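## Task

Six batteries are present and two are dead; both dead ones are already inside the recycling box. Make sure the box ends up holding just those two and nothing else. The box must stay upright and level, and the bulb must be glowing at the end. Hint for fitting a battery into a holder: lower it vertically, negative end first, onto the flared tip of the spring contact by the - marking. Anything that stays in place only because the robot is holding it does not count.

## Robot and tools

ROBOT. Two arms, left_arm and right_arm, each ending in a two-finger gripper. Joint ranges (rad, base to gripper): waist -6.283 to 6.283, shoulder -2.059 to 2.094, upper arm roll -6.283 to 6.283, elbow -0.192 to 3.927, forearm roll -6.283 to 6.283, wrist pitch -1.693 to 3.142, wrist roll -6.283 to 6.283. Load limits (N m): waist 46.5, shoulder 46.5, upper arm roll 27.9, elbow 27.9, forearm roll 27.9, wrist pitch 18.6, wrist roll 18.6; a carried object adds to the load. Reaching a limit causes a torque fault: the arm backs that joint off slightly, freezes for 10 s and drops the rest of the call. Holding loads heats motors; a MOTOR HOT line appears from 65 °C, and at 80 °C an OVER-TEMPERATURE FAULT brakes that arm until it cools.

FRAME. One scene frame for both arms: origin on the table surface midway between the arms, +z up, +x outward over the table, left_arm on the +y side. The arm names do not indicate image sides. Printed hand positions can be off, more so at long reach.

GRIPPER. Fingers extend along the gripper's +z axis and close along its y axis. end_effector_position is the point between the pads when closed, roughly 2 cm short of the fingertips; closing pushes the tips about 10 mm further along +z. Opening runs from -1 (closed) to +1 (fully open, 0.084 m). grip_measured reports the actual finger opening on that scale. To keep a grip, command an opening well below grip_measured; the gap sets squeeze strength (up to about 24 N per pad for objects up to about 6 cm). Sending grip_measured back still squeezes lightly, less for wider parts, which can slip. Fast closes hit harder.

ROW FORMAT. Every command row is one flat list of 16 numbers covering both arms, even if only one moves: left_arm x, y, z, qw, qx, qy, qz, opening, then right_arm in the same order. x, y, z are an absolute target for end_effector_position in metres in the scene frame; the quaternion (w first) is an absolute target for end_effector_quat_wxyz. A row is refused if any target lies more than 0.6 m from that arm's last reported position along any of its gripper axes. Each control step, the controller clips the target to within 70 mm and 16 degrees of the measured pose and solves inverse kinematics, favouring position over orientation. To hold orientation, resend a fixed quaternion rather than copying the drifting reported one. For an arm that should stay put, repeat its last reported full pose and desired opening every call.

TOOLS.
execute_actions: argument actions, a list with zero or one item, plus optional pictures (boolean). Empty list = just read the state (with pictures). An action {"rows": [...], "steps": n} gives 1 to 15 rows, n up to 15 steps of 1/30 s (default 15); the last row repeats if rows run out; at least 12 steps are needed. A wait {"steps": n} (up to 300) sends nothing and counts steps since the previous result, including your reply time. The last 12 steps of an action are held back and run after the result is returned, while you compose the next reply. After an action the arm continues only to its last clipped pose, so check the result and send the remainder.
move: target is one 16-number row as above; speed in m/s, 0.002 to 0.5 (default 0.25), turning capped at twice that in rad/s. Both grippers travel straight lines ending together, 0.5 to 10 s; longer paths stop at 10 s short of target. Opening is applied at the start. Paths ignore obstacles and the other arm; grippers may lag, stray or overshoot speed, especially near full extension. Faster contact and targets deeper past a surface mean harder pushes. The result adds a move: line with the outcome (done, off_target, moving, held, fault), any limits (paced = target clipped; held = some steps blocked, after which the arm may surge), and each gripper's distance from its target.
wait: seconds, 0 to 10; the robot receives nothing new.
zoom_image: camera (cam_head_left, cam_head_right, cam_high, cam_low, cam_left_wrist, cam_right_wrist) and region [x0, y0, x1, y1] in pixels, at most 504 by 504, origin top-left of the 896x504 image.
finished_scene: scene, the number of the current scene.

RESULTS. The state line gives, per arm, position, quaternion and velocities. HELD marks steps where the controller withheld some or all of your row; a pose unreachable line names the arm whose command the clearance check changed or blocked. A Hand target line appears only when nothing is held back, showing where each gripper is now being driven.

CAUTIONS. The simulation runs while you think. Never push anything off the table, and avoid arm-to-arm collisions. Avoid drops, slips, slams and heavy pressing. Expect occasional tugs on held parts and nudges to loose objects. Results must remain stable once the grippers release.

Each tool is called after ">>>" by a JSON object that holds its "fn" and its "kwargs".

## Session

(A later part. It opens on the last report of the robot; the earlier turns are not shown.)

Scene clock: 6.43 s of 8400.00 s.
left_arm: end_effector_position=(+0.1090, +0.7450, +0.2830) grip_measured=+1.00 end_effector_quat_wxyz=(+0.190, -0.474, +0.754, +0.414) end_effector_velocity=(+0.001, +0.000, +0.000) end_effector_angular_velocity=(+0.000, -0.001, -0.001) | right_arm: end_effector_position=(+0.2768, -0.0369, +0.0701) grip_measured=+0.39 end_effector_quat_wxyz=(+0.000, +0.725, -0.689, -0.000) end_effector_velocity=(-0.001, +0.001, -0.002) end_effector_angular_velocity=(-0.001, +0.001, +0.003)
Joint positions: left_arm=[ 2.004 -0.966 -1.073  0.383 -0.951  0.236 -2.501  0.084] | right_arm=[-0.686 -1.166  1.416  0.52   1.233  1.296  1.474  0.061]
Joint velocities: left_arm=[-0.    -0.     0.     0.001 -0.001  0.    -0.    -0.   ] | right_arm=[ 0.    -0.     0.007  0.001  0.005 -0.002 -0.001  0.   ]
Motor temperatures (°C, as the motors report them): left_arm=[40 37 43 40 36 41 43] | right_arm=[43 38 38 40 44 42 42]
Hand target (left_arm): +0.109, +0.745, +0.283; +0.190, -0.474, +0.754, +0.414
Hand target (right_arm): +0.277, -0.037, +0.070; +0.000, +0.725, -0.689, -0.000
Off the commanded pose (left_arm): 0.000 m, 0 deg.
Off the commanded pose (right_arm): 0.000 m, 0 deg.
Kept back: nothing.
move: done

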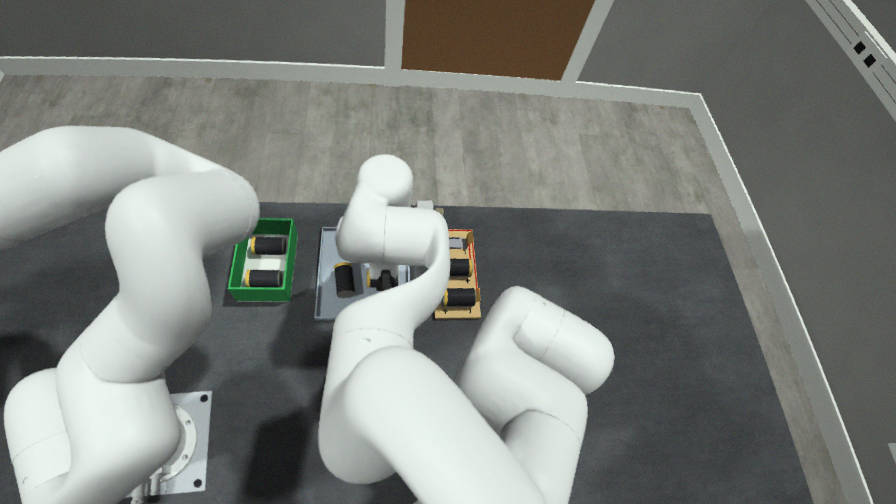

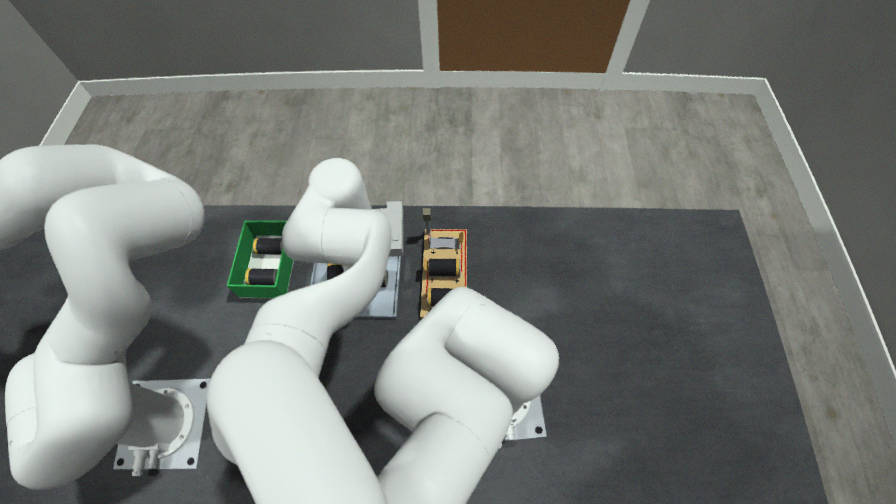

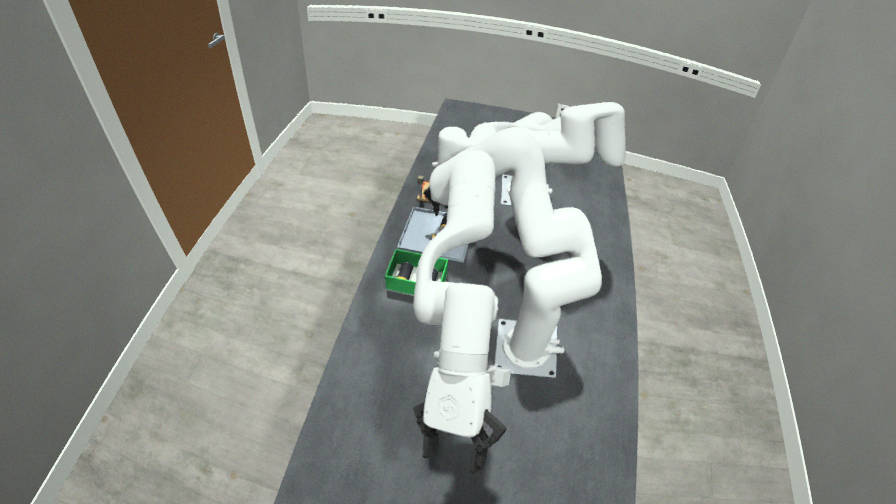

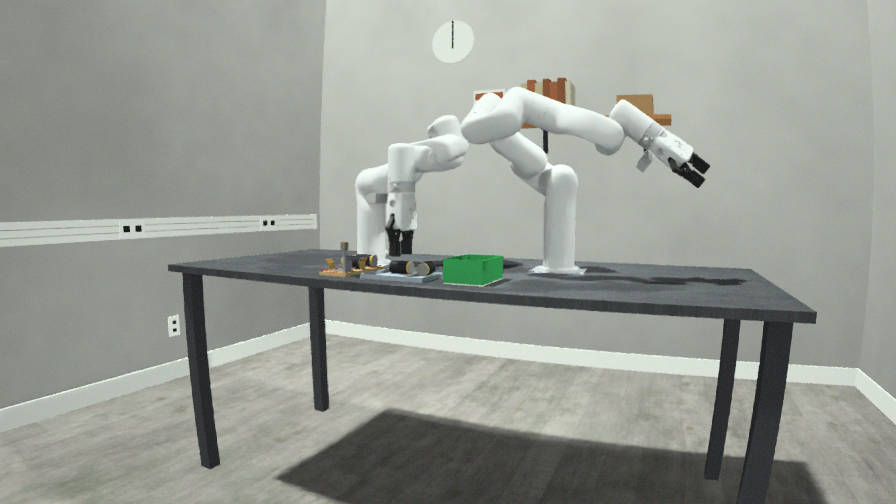

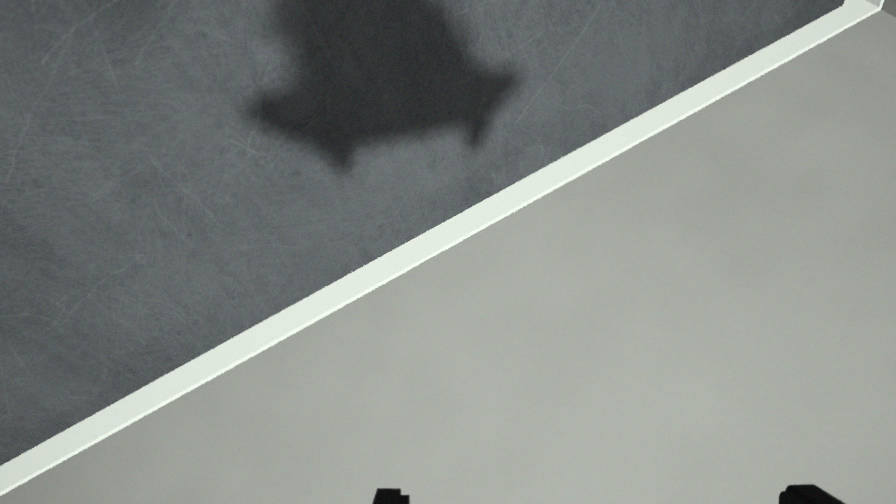

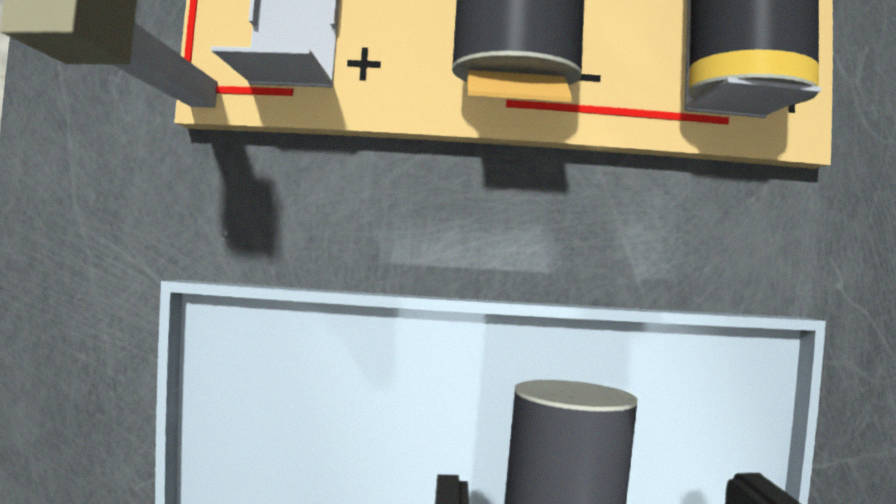

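Yaw was the wrong way; position is good.

>>> {"fn": "move", "kwargs": {"target": [0.109,0.745,0.283,0.19,-0.474,0.754,0.414,1,0.277,-0.039,0.029,0,-0.689,0.725,0,0.4], "speed": 0.08}}

>>> {"fn": "move", "kwargs": {"target": [0.109,0.745,0.283,0.19,-0.474,0.754,0.414,1,0.277,-0.039,0.029,0,-0.689,0.725,0,-0.7]}}

>>> {"fn": "move", "kwargs": {"target": [0.109,0.745,0.283,0.19,-0.474,0.754,0.414,1,0.277,-0.06,0.13,0,-0.702,0.712,0,-0.7], "speed": 0.15}}

>>> {"fn": "move", "kwargs": {"target": [0.109,0.745,0.283,0.19,-0.474,0.754,0.414,1,0.361,-0.189,0.13,0,-0.702,0.712,0,-0.7]}}

>>> {"fn": "move", "kwargs": {"target": [0.109,0.745,0.283,0.19,-0.474,0.754,0.414,1,0.361,-0.189,0.08,0,-0.702,0.712,0,-0.7], "speed": 0.08}}

>>> {"fn": "zoom_image", "kwargs": {"camera": "cam_low", "region": [290, 190, 410, 290]}}

Scene clock: 8.37 s of 8400.00 s.
left_arm: end_effector_position=(+0.1090, +0.7450, +0.2830) grip_measured=+1.00 end_effector_quat_wxyz=(+0.190, -0.474, +0.754, +0.414) end_effector_velocity=(+0.001, +0.000, +0.001) end_effector_angular_velocity=(+0.002, -0.001, -0.001) | right_arm: end_effector_position=(+0.2770, -0.0389, +0.0292) grip_measured=+0.39 end_effector_quat_wxyz=(+0.000, -0.689, +0.725, -0.000) end_effector_velocity=(-0.000, +0.000, -0.002) end_effector_angular_velocity=(+0.001, +0.001, -0.002)
Joint positions: left_arm=[ 2.004 -0.966 -1.073  0.383 -0.951  0.236 -2.501  0.084] | right_arm=[-0.734 -1.176  1.564  0.507  1.366  1.231  1.533  0.061]
Joint velocities: left_arm=[-0.     0.     0.     0.002 -0.001 -0.     0.    -0.   ] | right_arm=[-0.003 -0.     0.007  0.001  0.006 -0.002  0.001  0.   ]
Motor temperatures (°C, as the motors report them): left_arm=[40 37 43 40 36 41 43] | right_arm=[43 38 38 40 44 42 42]
Hand target (left_arm): +0.109, +0.745, +0.283; +0.190, -0.474, +0.754, +0.414
Hand target (right_arm): +0.277, -0.039, +0.029; -0.000, +0.689, -0.725, +0.000
Off the commanded pose (left_arm): 0.000 m, 0 deg.
Off the commanded pose (right_arm): 0.000 m, 0 deg.
Kept back: nothing.
move: done

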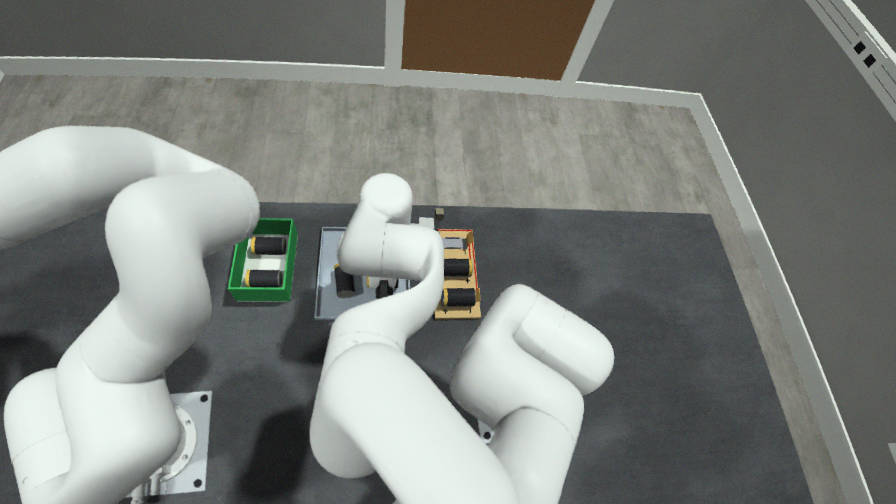

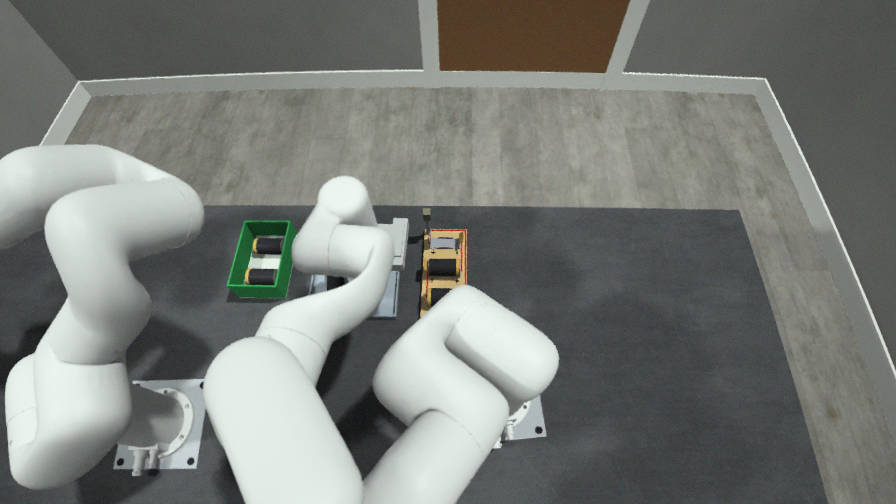

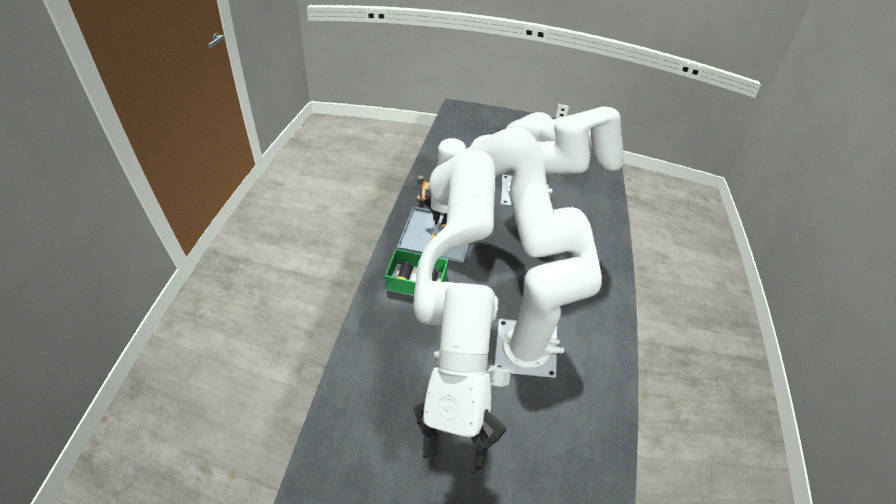

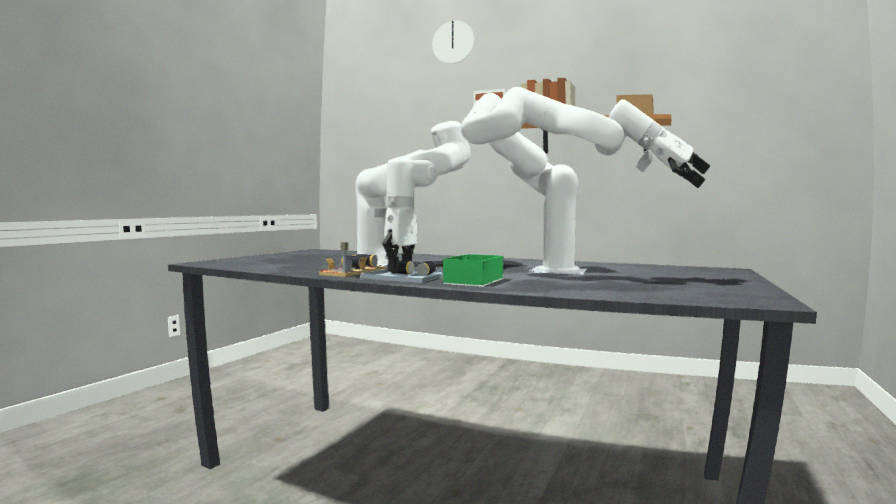

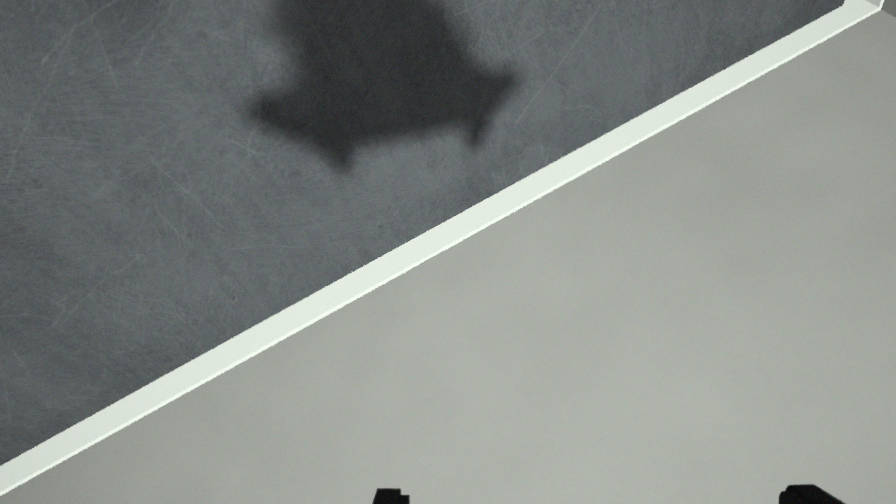

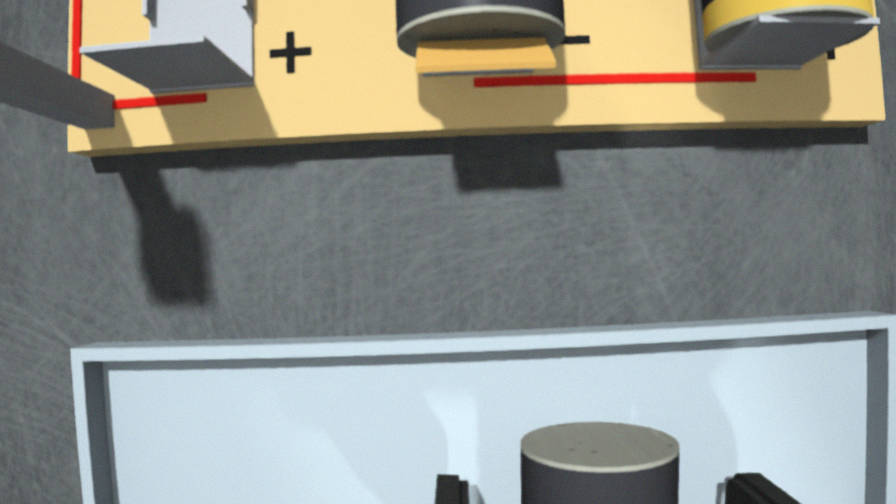

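Scene clock: 9.07 s of 8400.00 s.
left_arm: end_effector_position=(+0.1090, +0.7450, +0.2830) grip_measured=+1.00 end_effector_quat_wxyz=(+0.190, -0.474, +0.754, +0.414) end_effector_velocity=(+0.001, -0.000, +0.000) end_effector_angular_velocity=(-0.000, +0.001, -0.002) | right_arm: end_effector_position=(+0.2771, -0.0389, +0.0291) grip_measured=-0.24 end_effector_quat_wxyz=(+0.000, -0.689, +0.725, +0.000) end_effector_velocity=(-0.000, -0.000, -0.000) end_effector_angular_velocity=(-0.000, +0.000, +0.001)
Joint positions: left_arm=[ 2.004 -0.966 -1.073  0.383 -0.951  0.236 -2.501  0.084] | right_arm=[-0.735 -1.176  1.565  0.507  1.367  1.231  1.533  0.033]
Joint velocities: left_arm=[-0.001 -0.    -0.001  0.     0.     0.    -0.     0.   ] | right_arm=[-0.    -0.     0.    -0.001  0.     0.    -0.001  0.   ]
Motor temperatures (°C, as the motors report them): left_arm=[40 37 44 40 36 41 43] | right_arm=[43 38 38 40 44 42 42]
Hand target (left_arm): +0.109, +0.745, +0.283; +0.190, -0.474, +0.754, +0.414
Hand target (right_arm): +0.277, -0.039, +0.029; -0.000, +0.689, -0.725, +0.000
Off the commanded pose (left_arm): 0.000 m, 0 deg.
Off the commanded pose (right_arm): 0.000 m, 0 deg.
Kept back: nothing.
move: done

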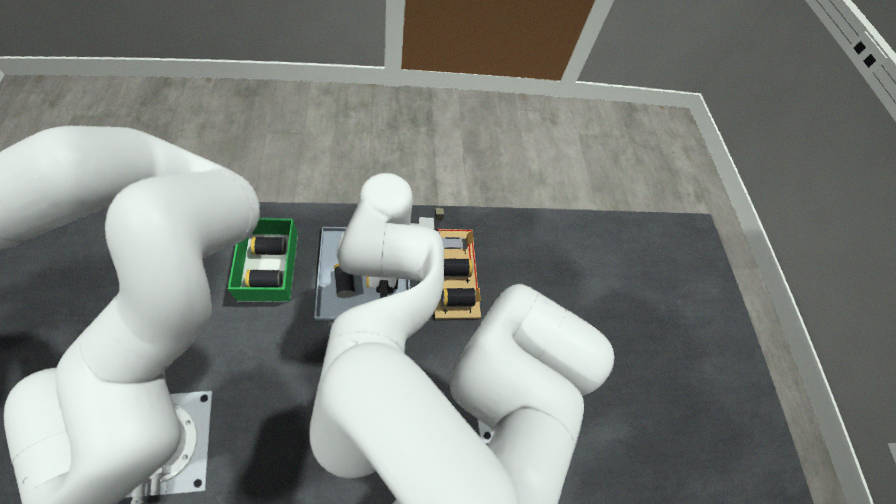

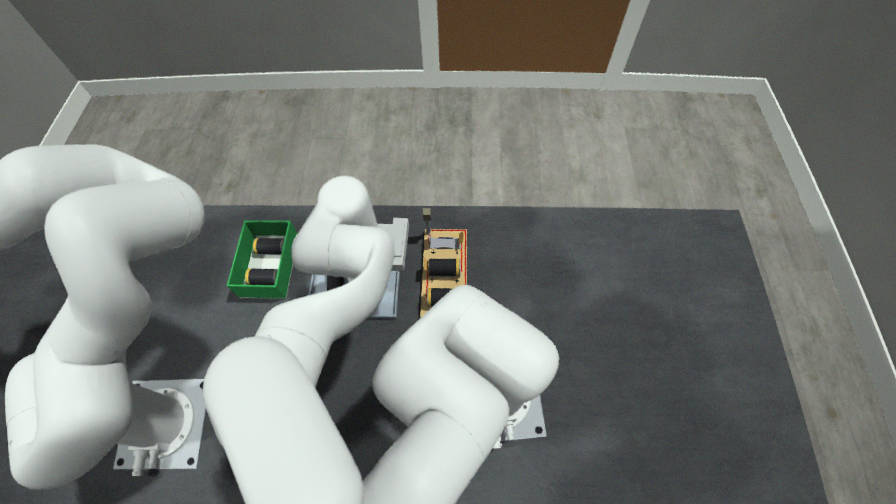

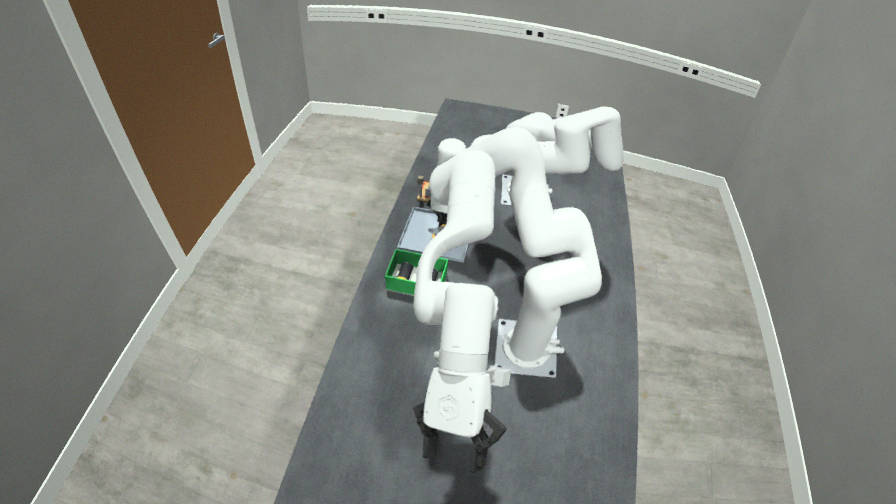

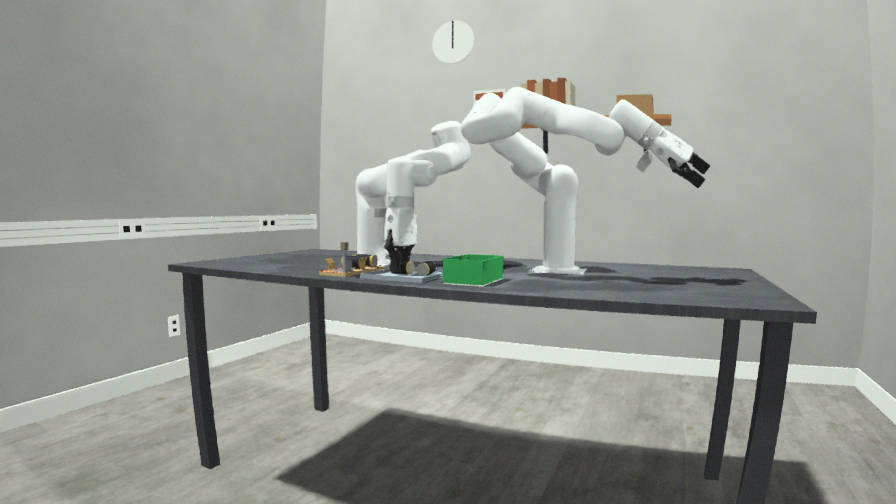

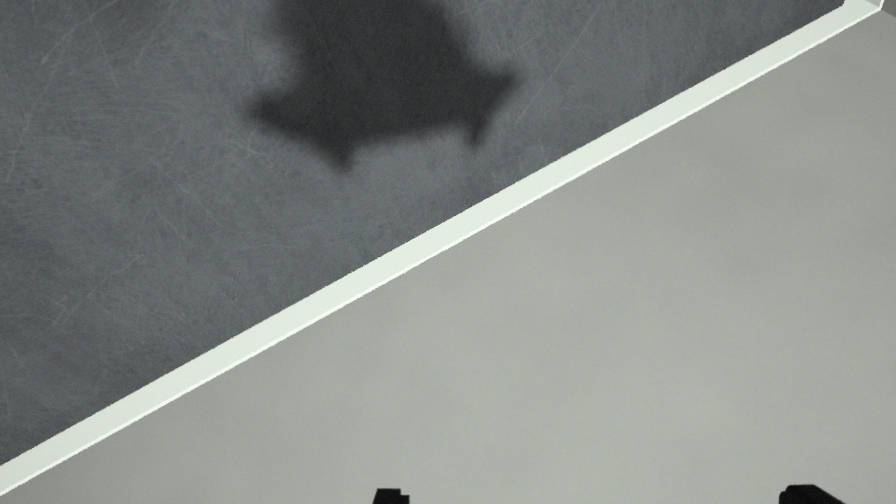

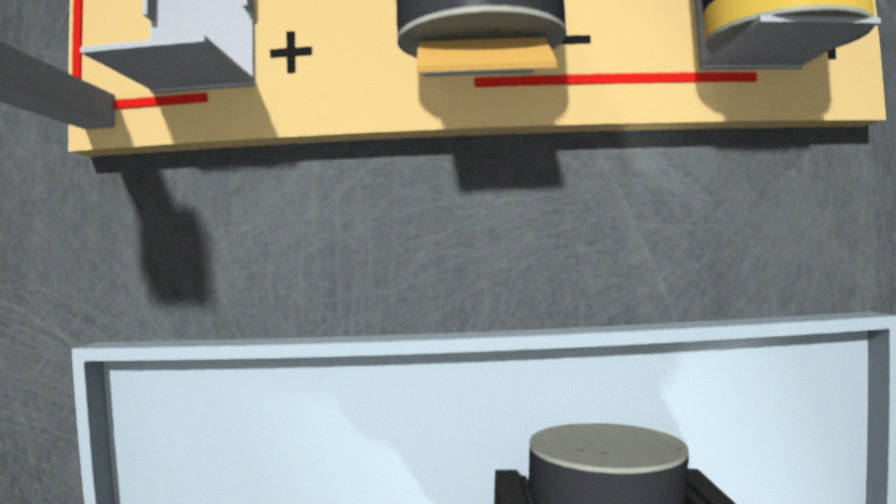

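Scene clock: 10.30 s of 8400.00 s.
left_arm: end_effector_position=(+0.1090, +0.7450, +0.2830) grip_measured=+1.00 end_effector_quat_wxyz=(+0.190, -0.474, +0.754, +0.414) end_effector_velocity=(+0.001, -0.000, +0.000) end_effector_angular_velocity=(+0.001, -0.001, -0.002) | right_arm: end_effector_position=(+0.2772, -0.0602, +0.1297) grip_measured=-0.24 end_effector_quat_wxyz=(-0.000, -0.702, +0.712, -0.000) end_effector_velocity=(-0.000, -0.000, +0.002) end_effector_angular_velocity=(+0.001, -0.000, +0.001)
Joint positions: left_arm=[ 2.004 -0.966 -1.073  0.383 -0.951  0.236 -2.501  0.084] | right_arm=[-0.642 -1.181  1.182  0.517  1.048  1.413  1.529  0.033]
Joint velocities: left_arm=[-0.002  0.     0.     0.001 -0.    -0.    -0.    -0.   ] | right_arm=[ 0.002 -0.001 -0.008  0.001 -0.005  0.005 -0.    -0.   ]
Motor temperatures (°C, as the motors report them): left_arm=[40 37 44 40 36 41 43] | right_arm=[43 38 38 40 44 42 42]
Hand target (left_arm): +0.109, +0.745, +0.283; +0.190, -0.474, +0.754, +0.414
Hand target (right_arm): +0.277, -0.060, +0.130; +0.000, +0.702, -0.712, +0.000
Off the commanded pose (left_arm): 0.000 m, 0 deg.
Off the commanded pose (right_arm): 0.000 m, 0 deg.
Kept back: nothing.
move: done

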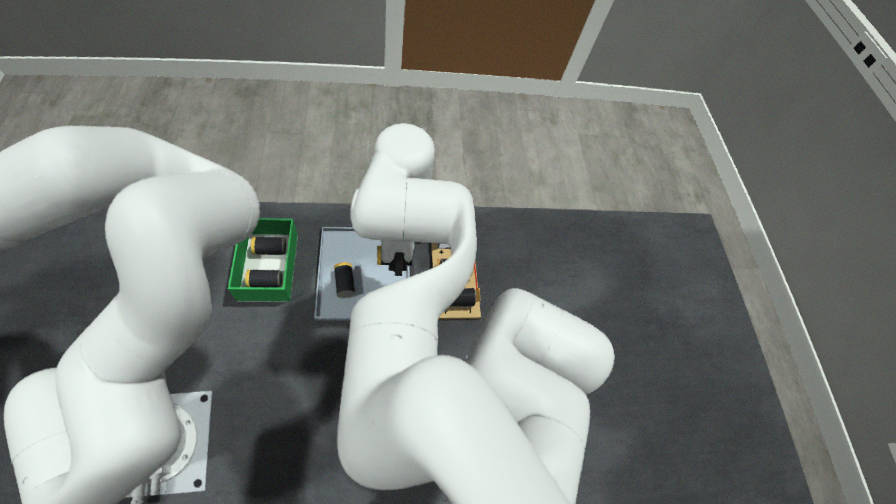

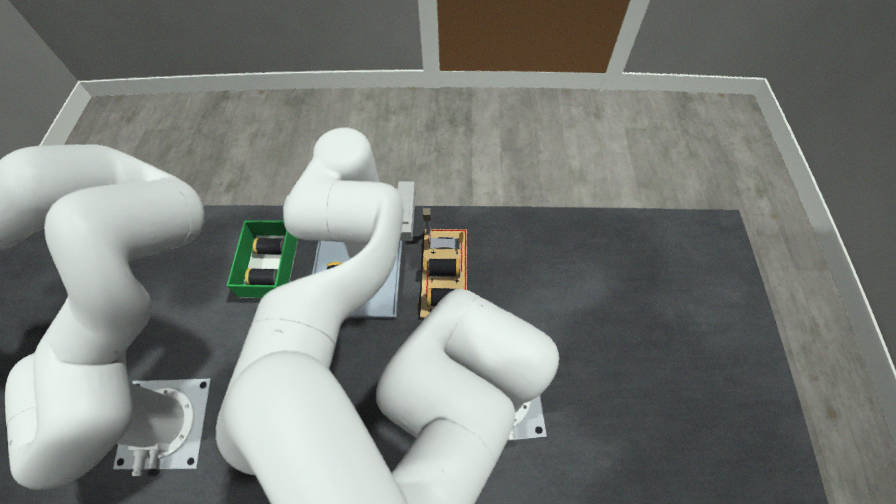

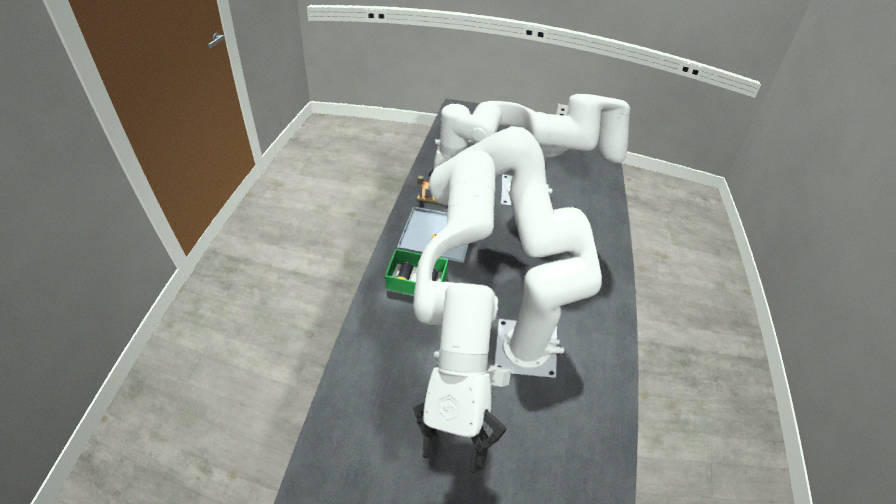

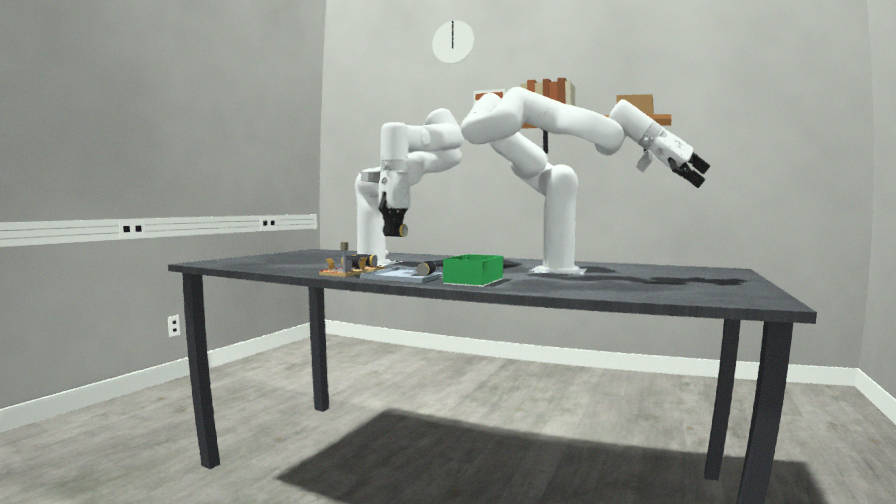

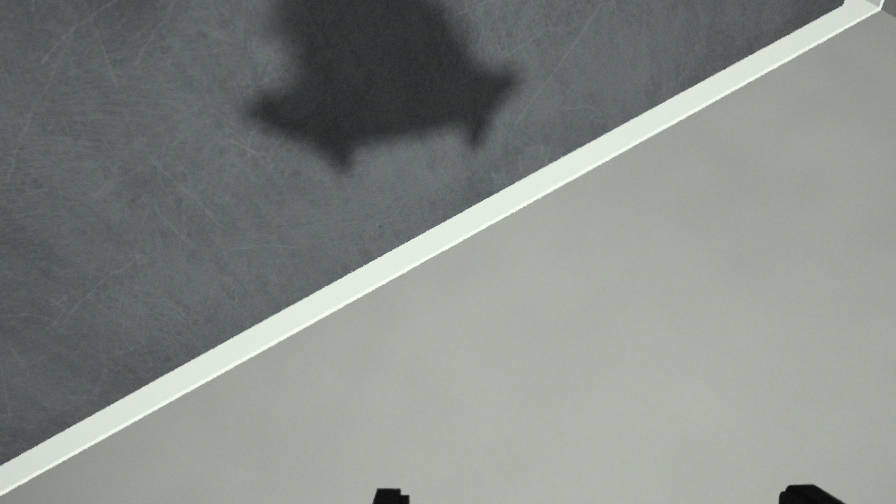

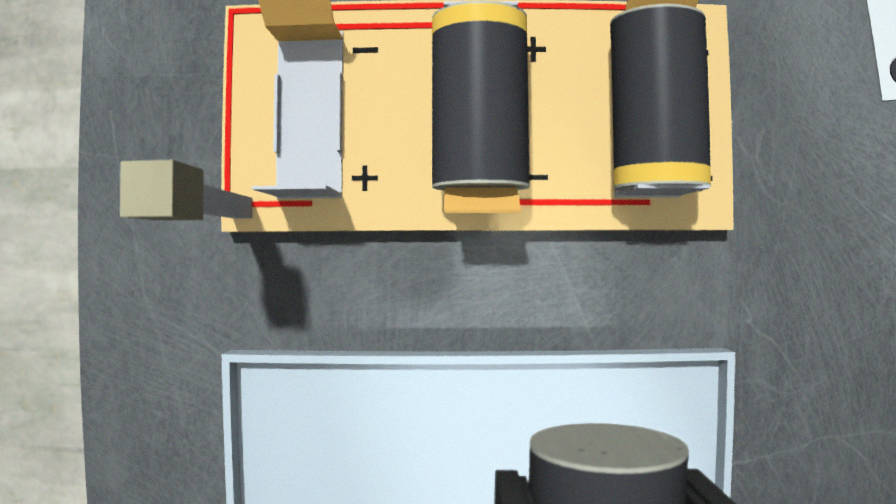

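Scene clock: 11.50 s of 8400.00 s.
left_arm: end_effector_position=(+0.1090, +0.7450, +0.2830) grip_measured=+1.00 end_effector_quat_wxyz=(+0.190, -0.474, +0.754, +0.414) end_effector_velocity=(+0.000, +0.000, +0.000) end_effector_angular_velocity=(+0.000, -0.001, -0.001) | right_arm: end_effector_position=(+0.3613, -0.1887, +0.1300) grip_measured=-0.24 end_effector_quat_wxyz=(+0.000, -0.702, +0.712, -0.001) end_effector_velocity=(+0.002, -0.002, -0.000) end_effector_angular_velocity=(-0.000, +0.001, -0.002)
Joint positions: left_arm=[ 2.004 -0.966 -1.073  0.383 -0.951  0.236 -2.501  0.084] | right_arm=[-1.059 -0.984  1.164  0.52   0.938  1.247  1.131  0.033]
Joint velocities: left_arm=[-0.    -0.     0.001  0.001 -0.     0.001  0.    -0.   ] | right_arm=[-0.012  0.006  0.005  0.004 -0.001 -0.004 -0.004  0.   ]
Motor temperatures (°C, as the motors report them): left_arm=[40 37 44 40 36 41 43] | right_arm=[43 38 38 40 44 42 42]
Hand target (left_arm): +0.109, +0.745, +0.283; +0.190, -0.474, +0.754, +0.414
Hand target (right_arm): +0.362, -0.189, +0.130; -0.000, +0.702, -0.712, +0.001
Off the commanded pose (left_arm): 0.000 m, 0 deg.
Off the commanded pose (right_arm): 0.000 m, 0 deg.
Kept back: nothing.
move: done

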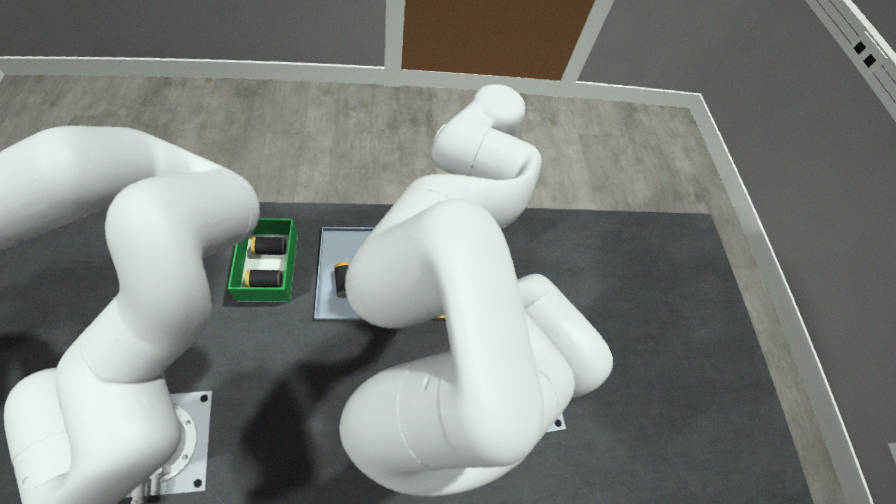

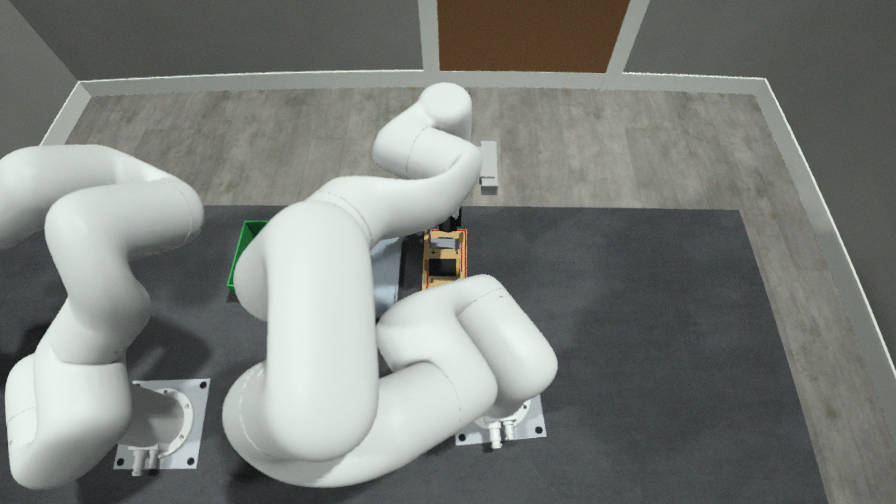

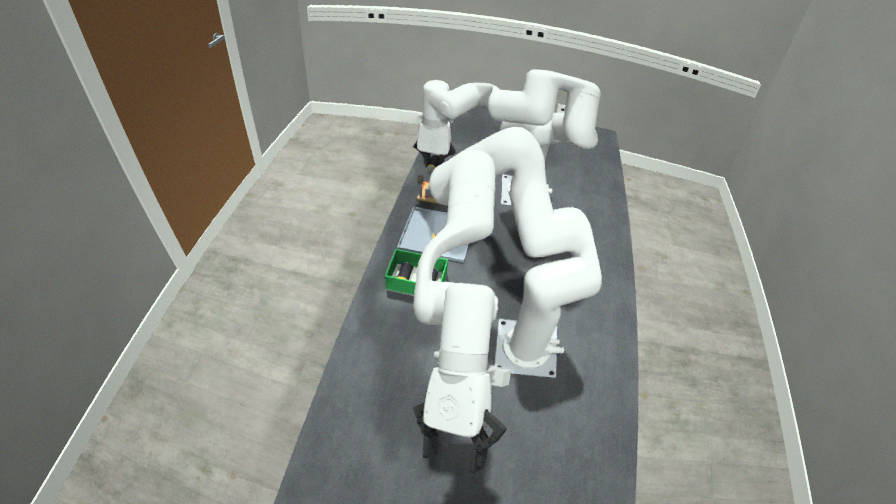

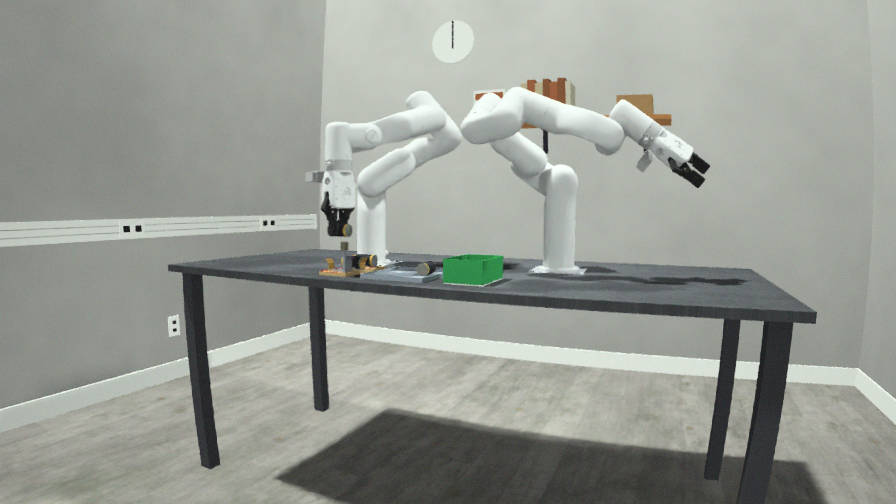

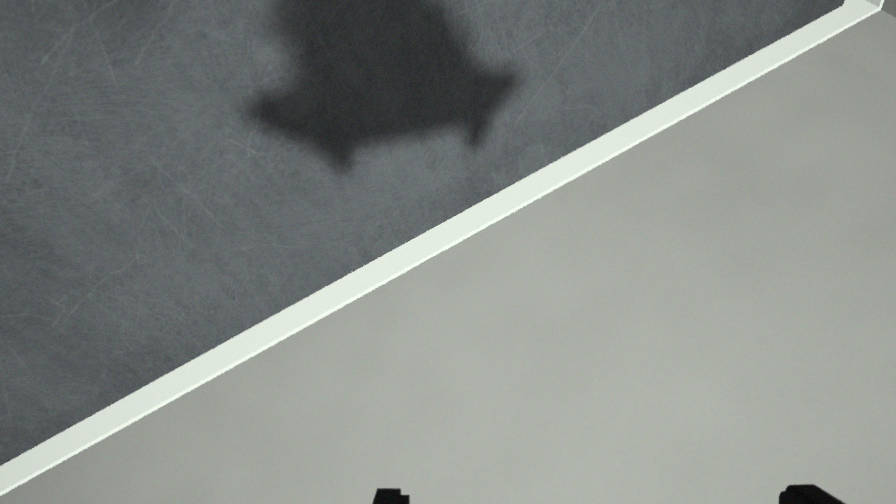

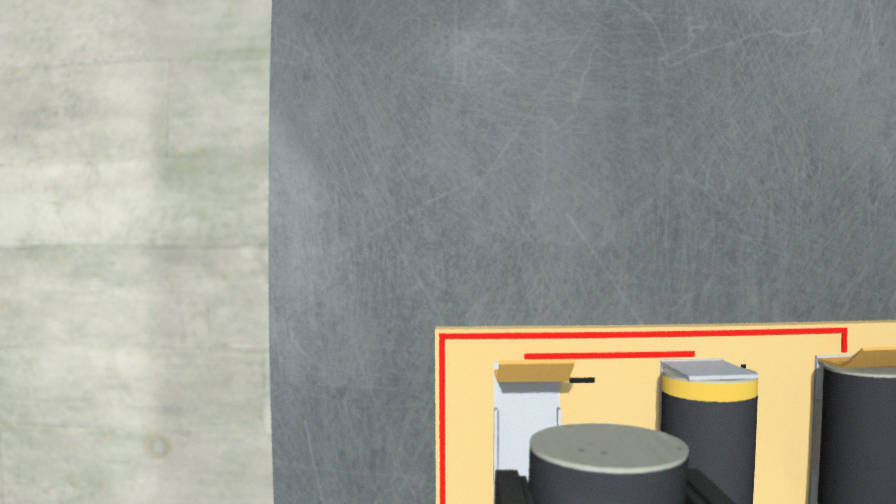

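Scene clock: 12.57 s of 8400.00 s.
left_arm: end_effector_position=(+0.1090, +0.7450, +0.2830) grip_measured=+1.00 end_effector_quat_wxyz=(+0.190, -0.474, +0.754, +0.414) end_effector_velocity=(-0.000, +0.000, -0.000) end_effector_angular_velocity=(-0.000, -0.000, +0.001) | right_arm: end_effector_position=(+0.3610, -0.1889, +0.0803) grip_measured=-0.24 end_effector_quat_wxyz=(+0.000, -0.702, +0.712, -0.000) end_effector_velocity=(+0.000, -0.000, -0.002) end_effector_angular_velocity=(+0.001, +0.001, -0.001)
Joint positions: left_arm=[ 2.004 -0.966 -1.073  0.383 -0.951  0.236 -2.501  0.084] | right_arm=[-1.116 -0.939  1.341  0.473  1.068  1.112  1.09   0.033]
Joint velocities: left_arm=[ 0.001 -0.    -0.     0.    -0.     0.001  0.    -0.   ] | right_arm=[-0.006  0.004  0.009 -0.001  0.006 -0.006 -0.003 -0.   ]
Motor temperatures (°C, as the motors report them): left_arm=[40 37 44 40 36 41 43] | right_arm=[43 38 38 40 44 42 42]
Hand target (left_arm): +0.109, +0.745, +0.283; +0.190, -0.474, +0.754, +0.414
Hand target (right_arm): +0.361, -0.189, +0.080; +0.000, +0.702, -0.712, +0.000
Off the commanded pose (left_arm): 0.000 m, 0 deg.
Off the commanded pose (right_arm): 0.000 m, 0 deg.
Kept back: nothing.
move: done

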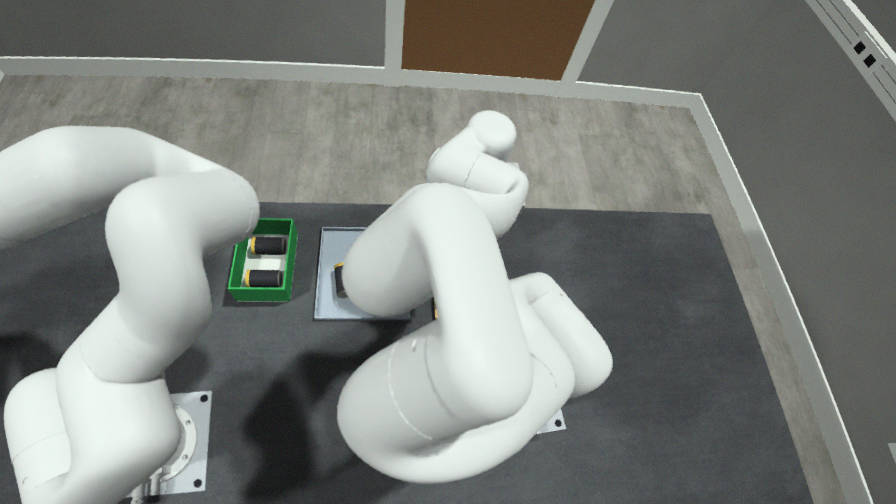

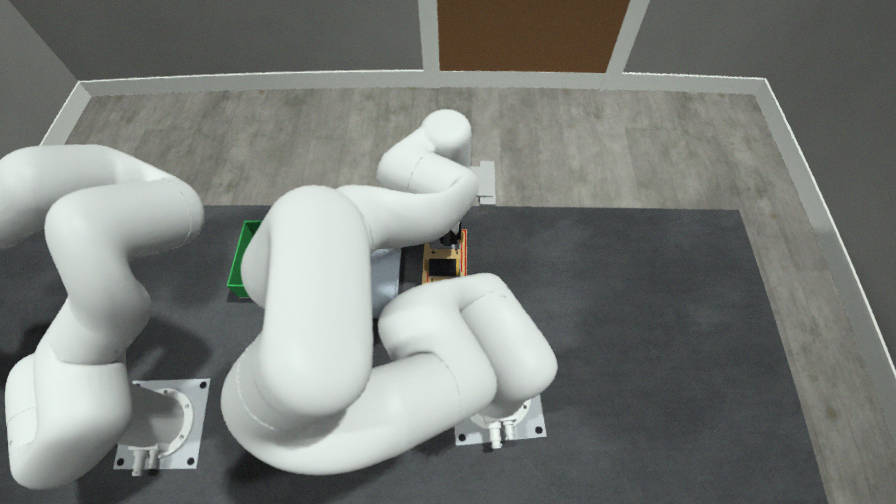

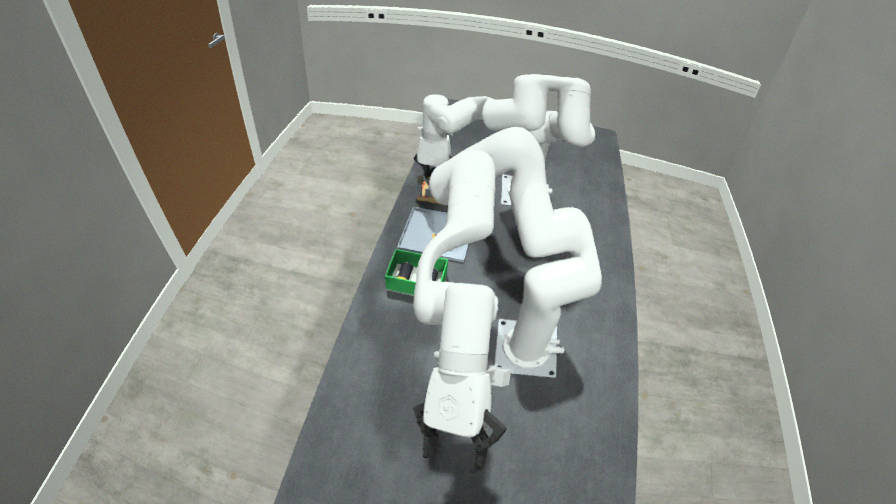

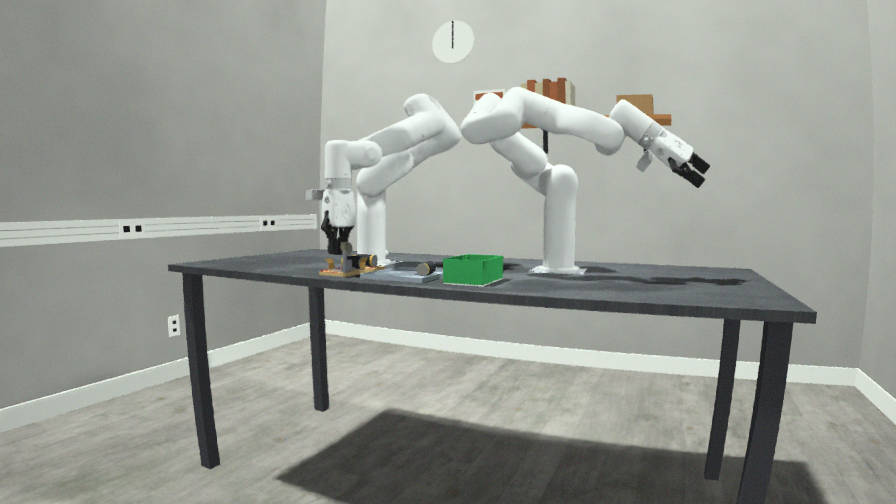

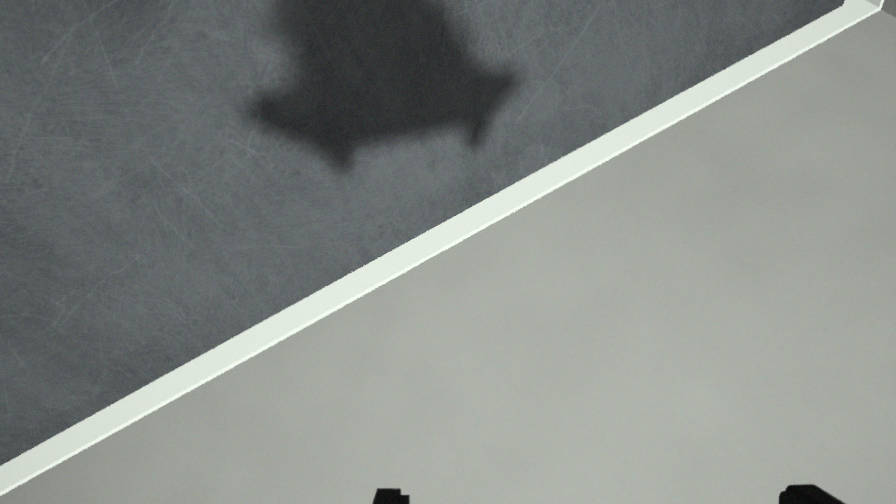

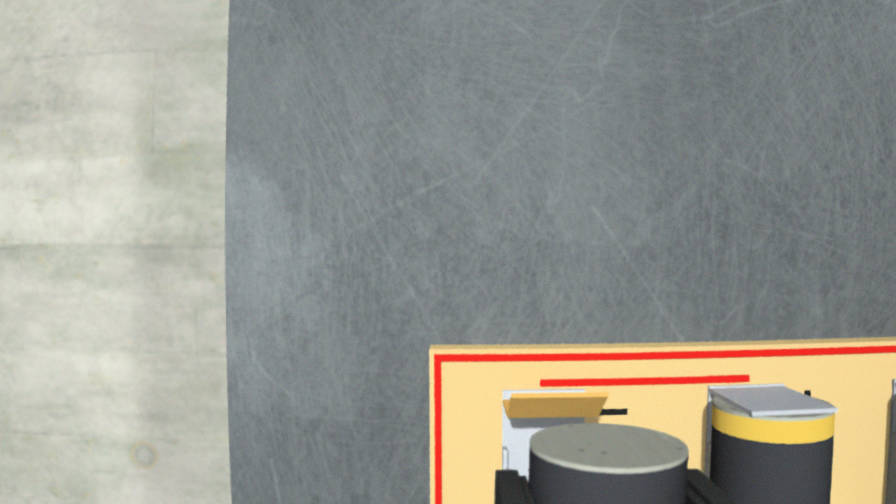

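Region (290, 190, 410, 290) of cam_low's 896x504 image, scaled by 4.200, with more detail than that image has.

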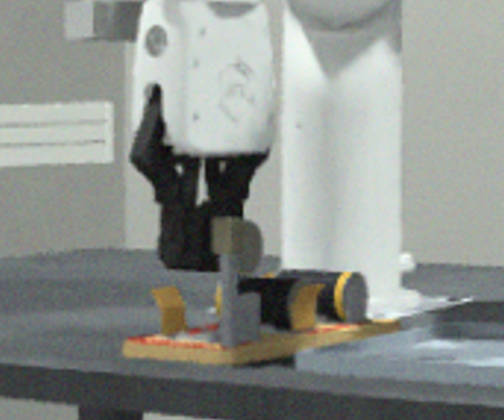

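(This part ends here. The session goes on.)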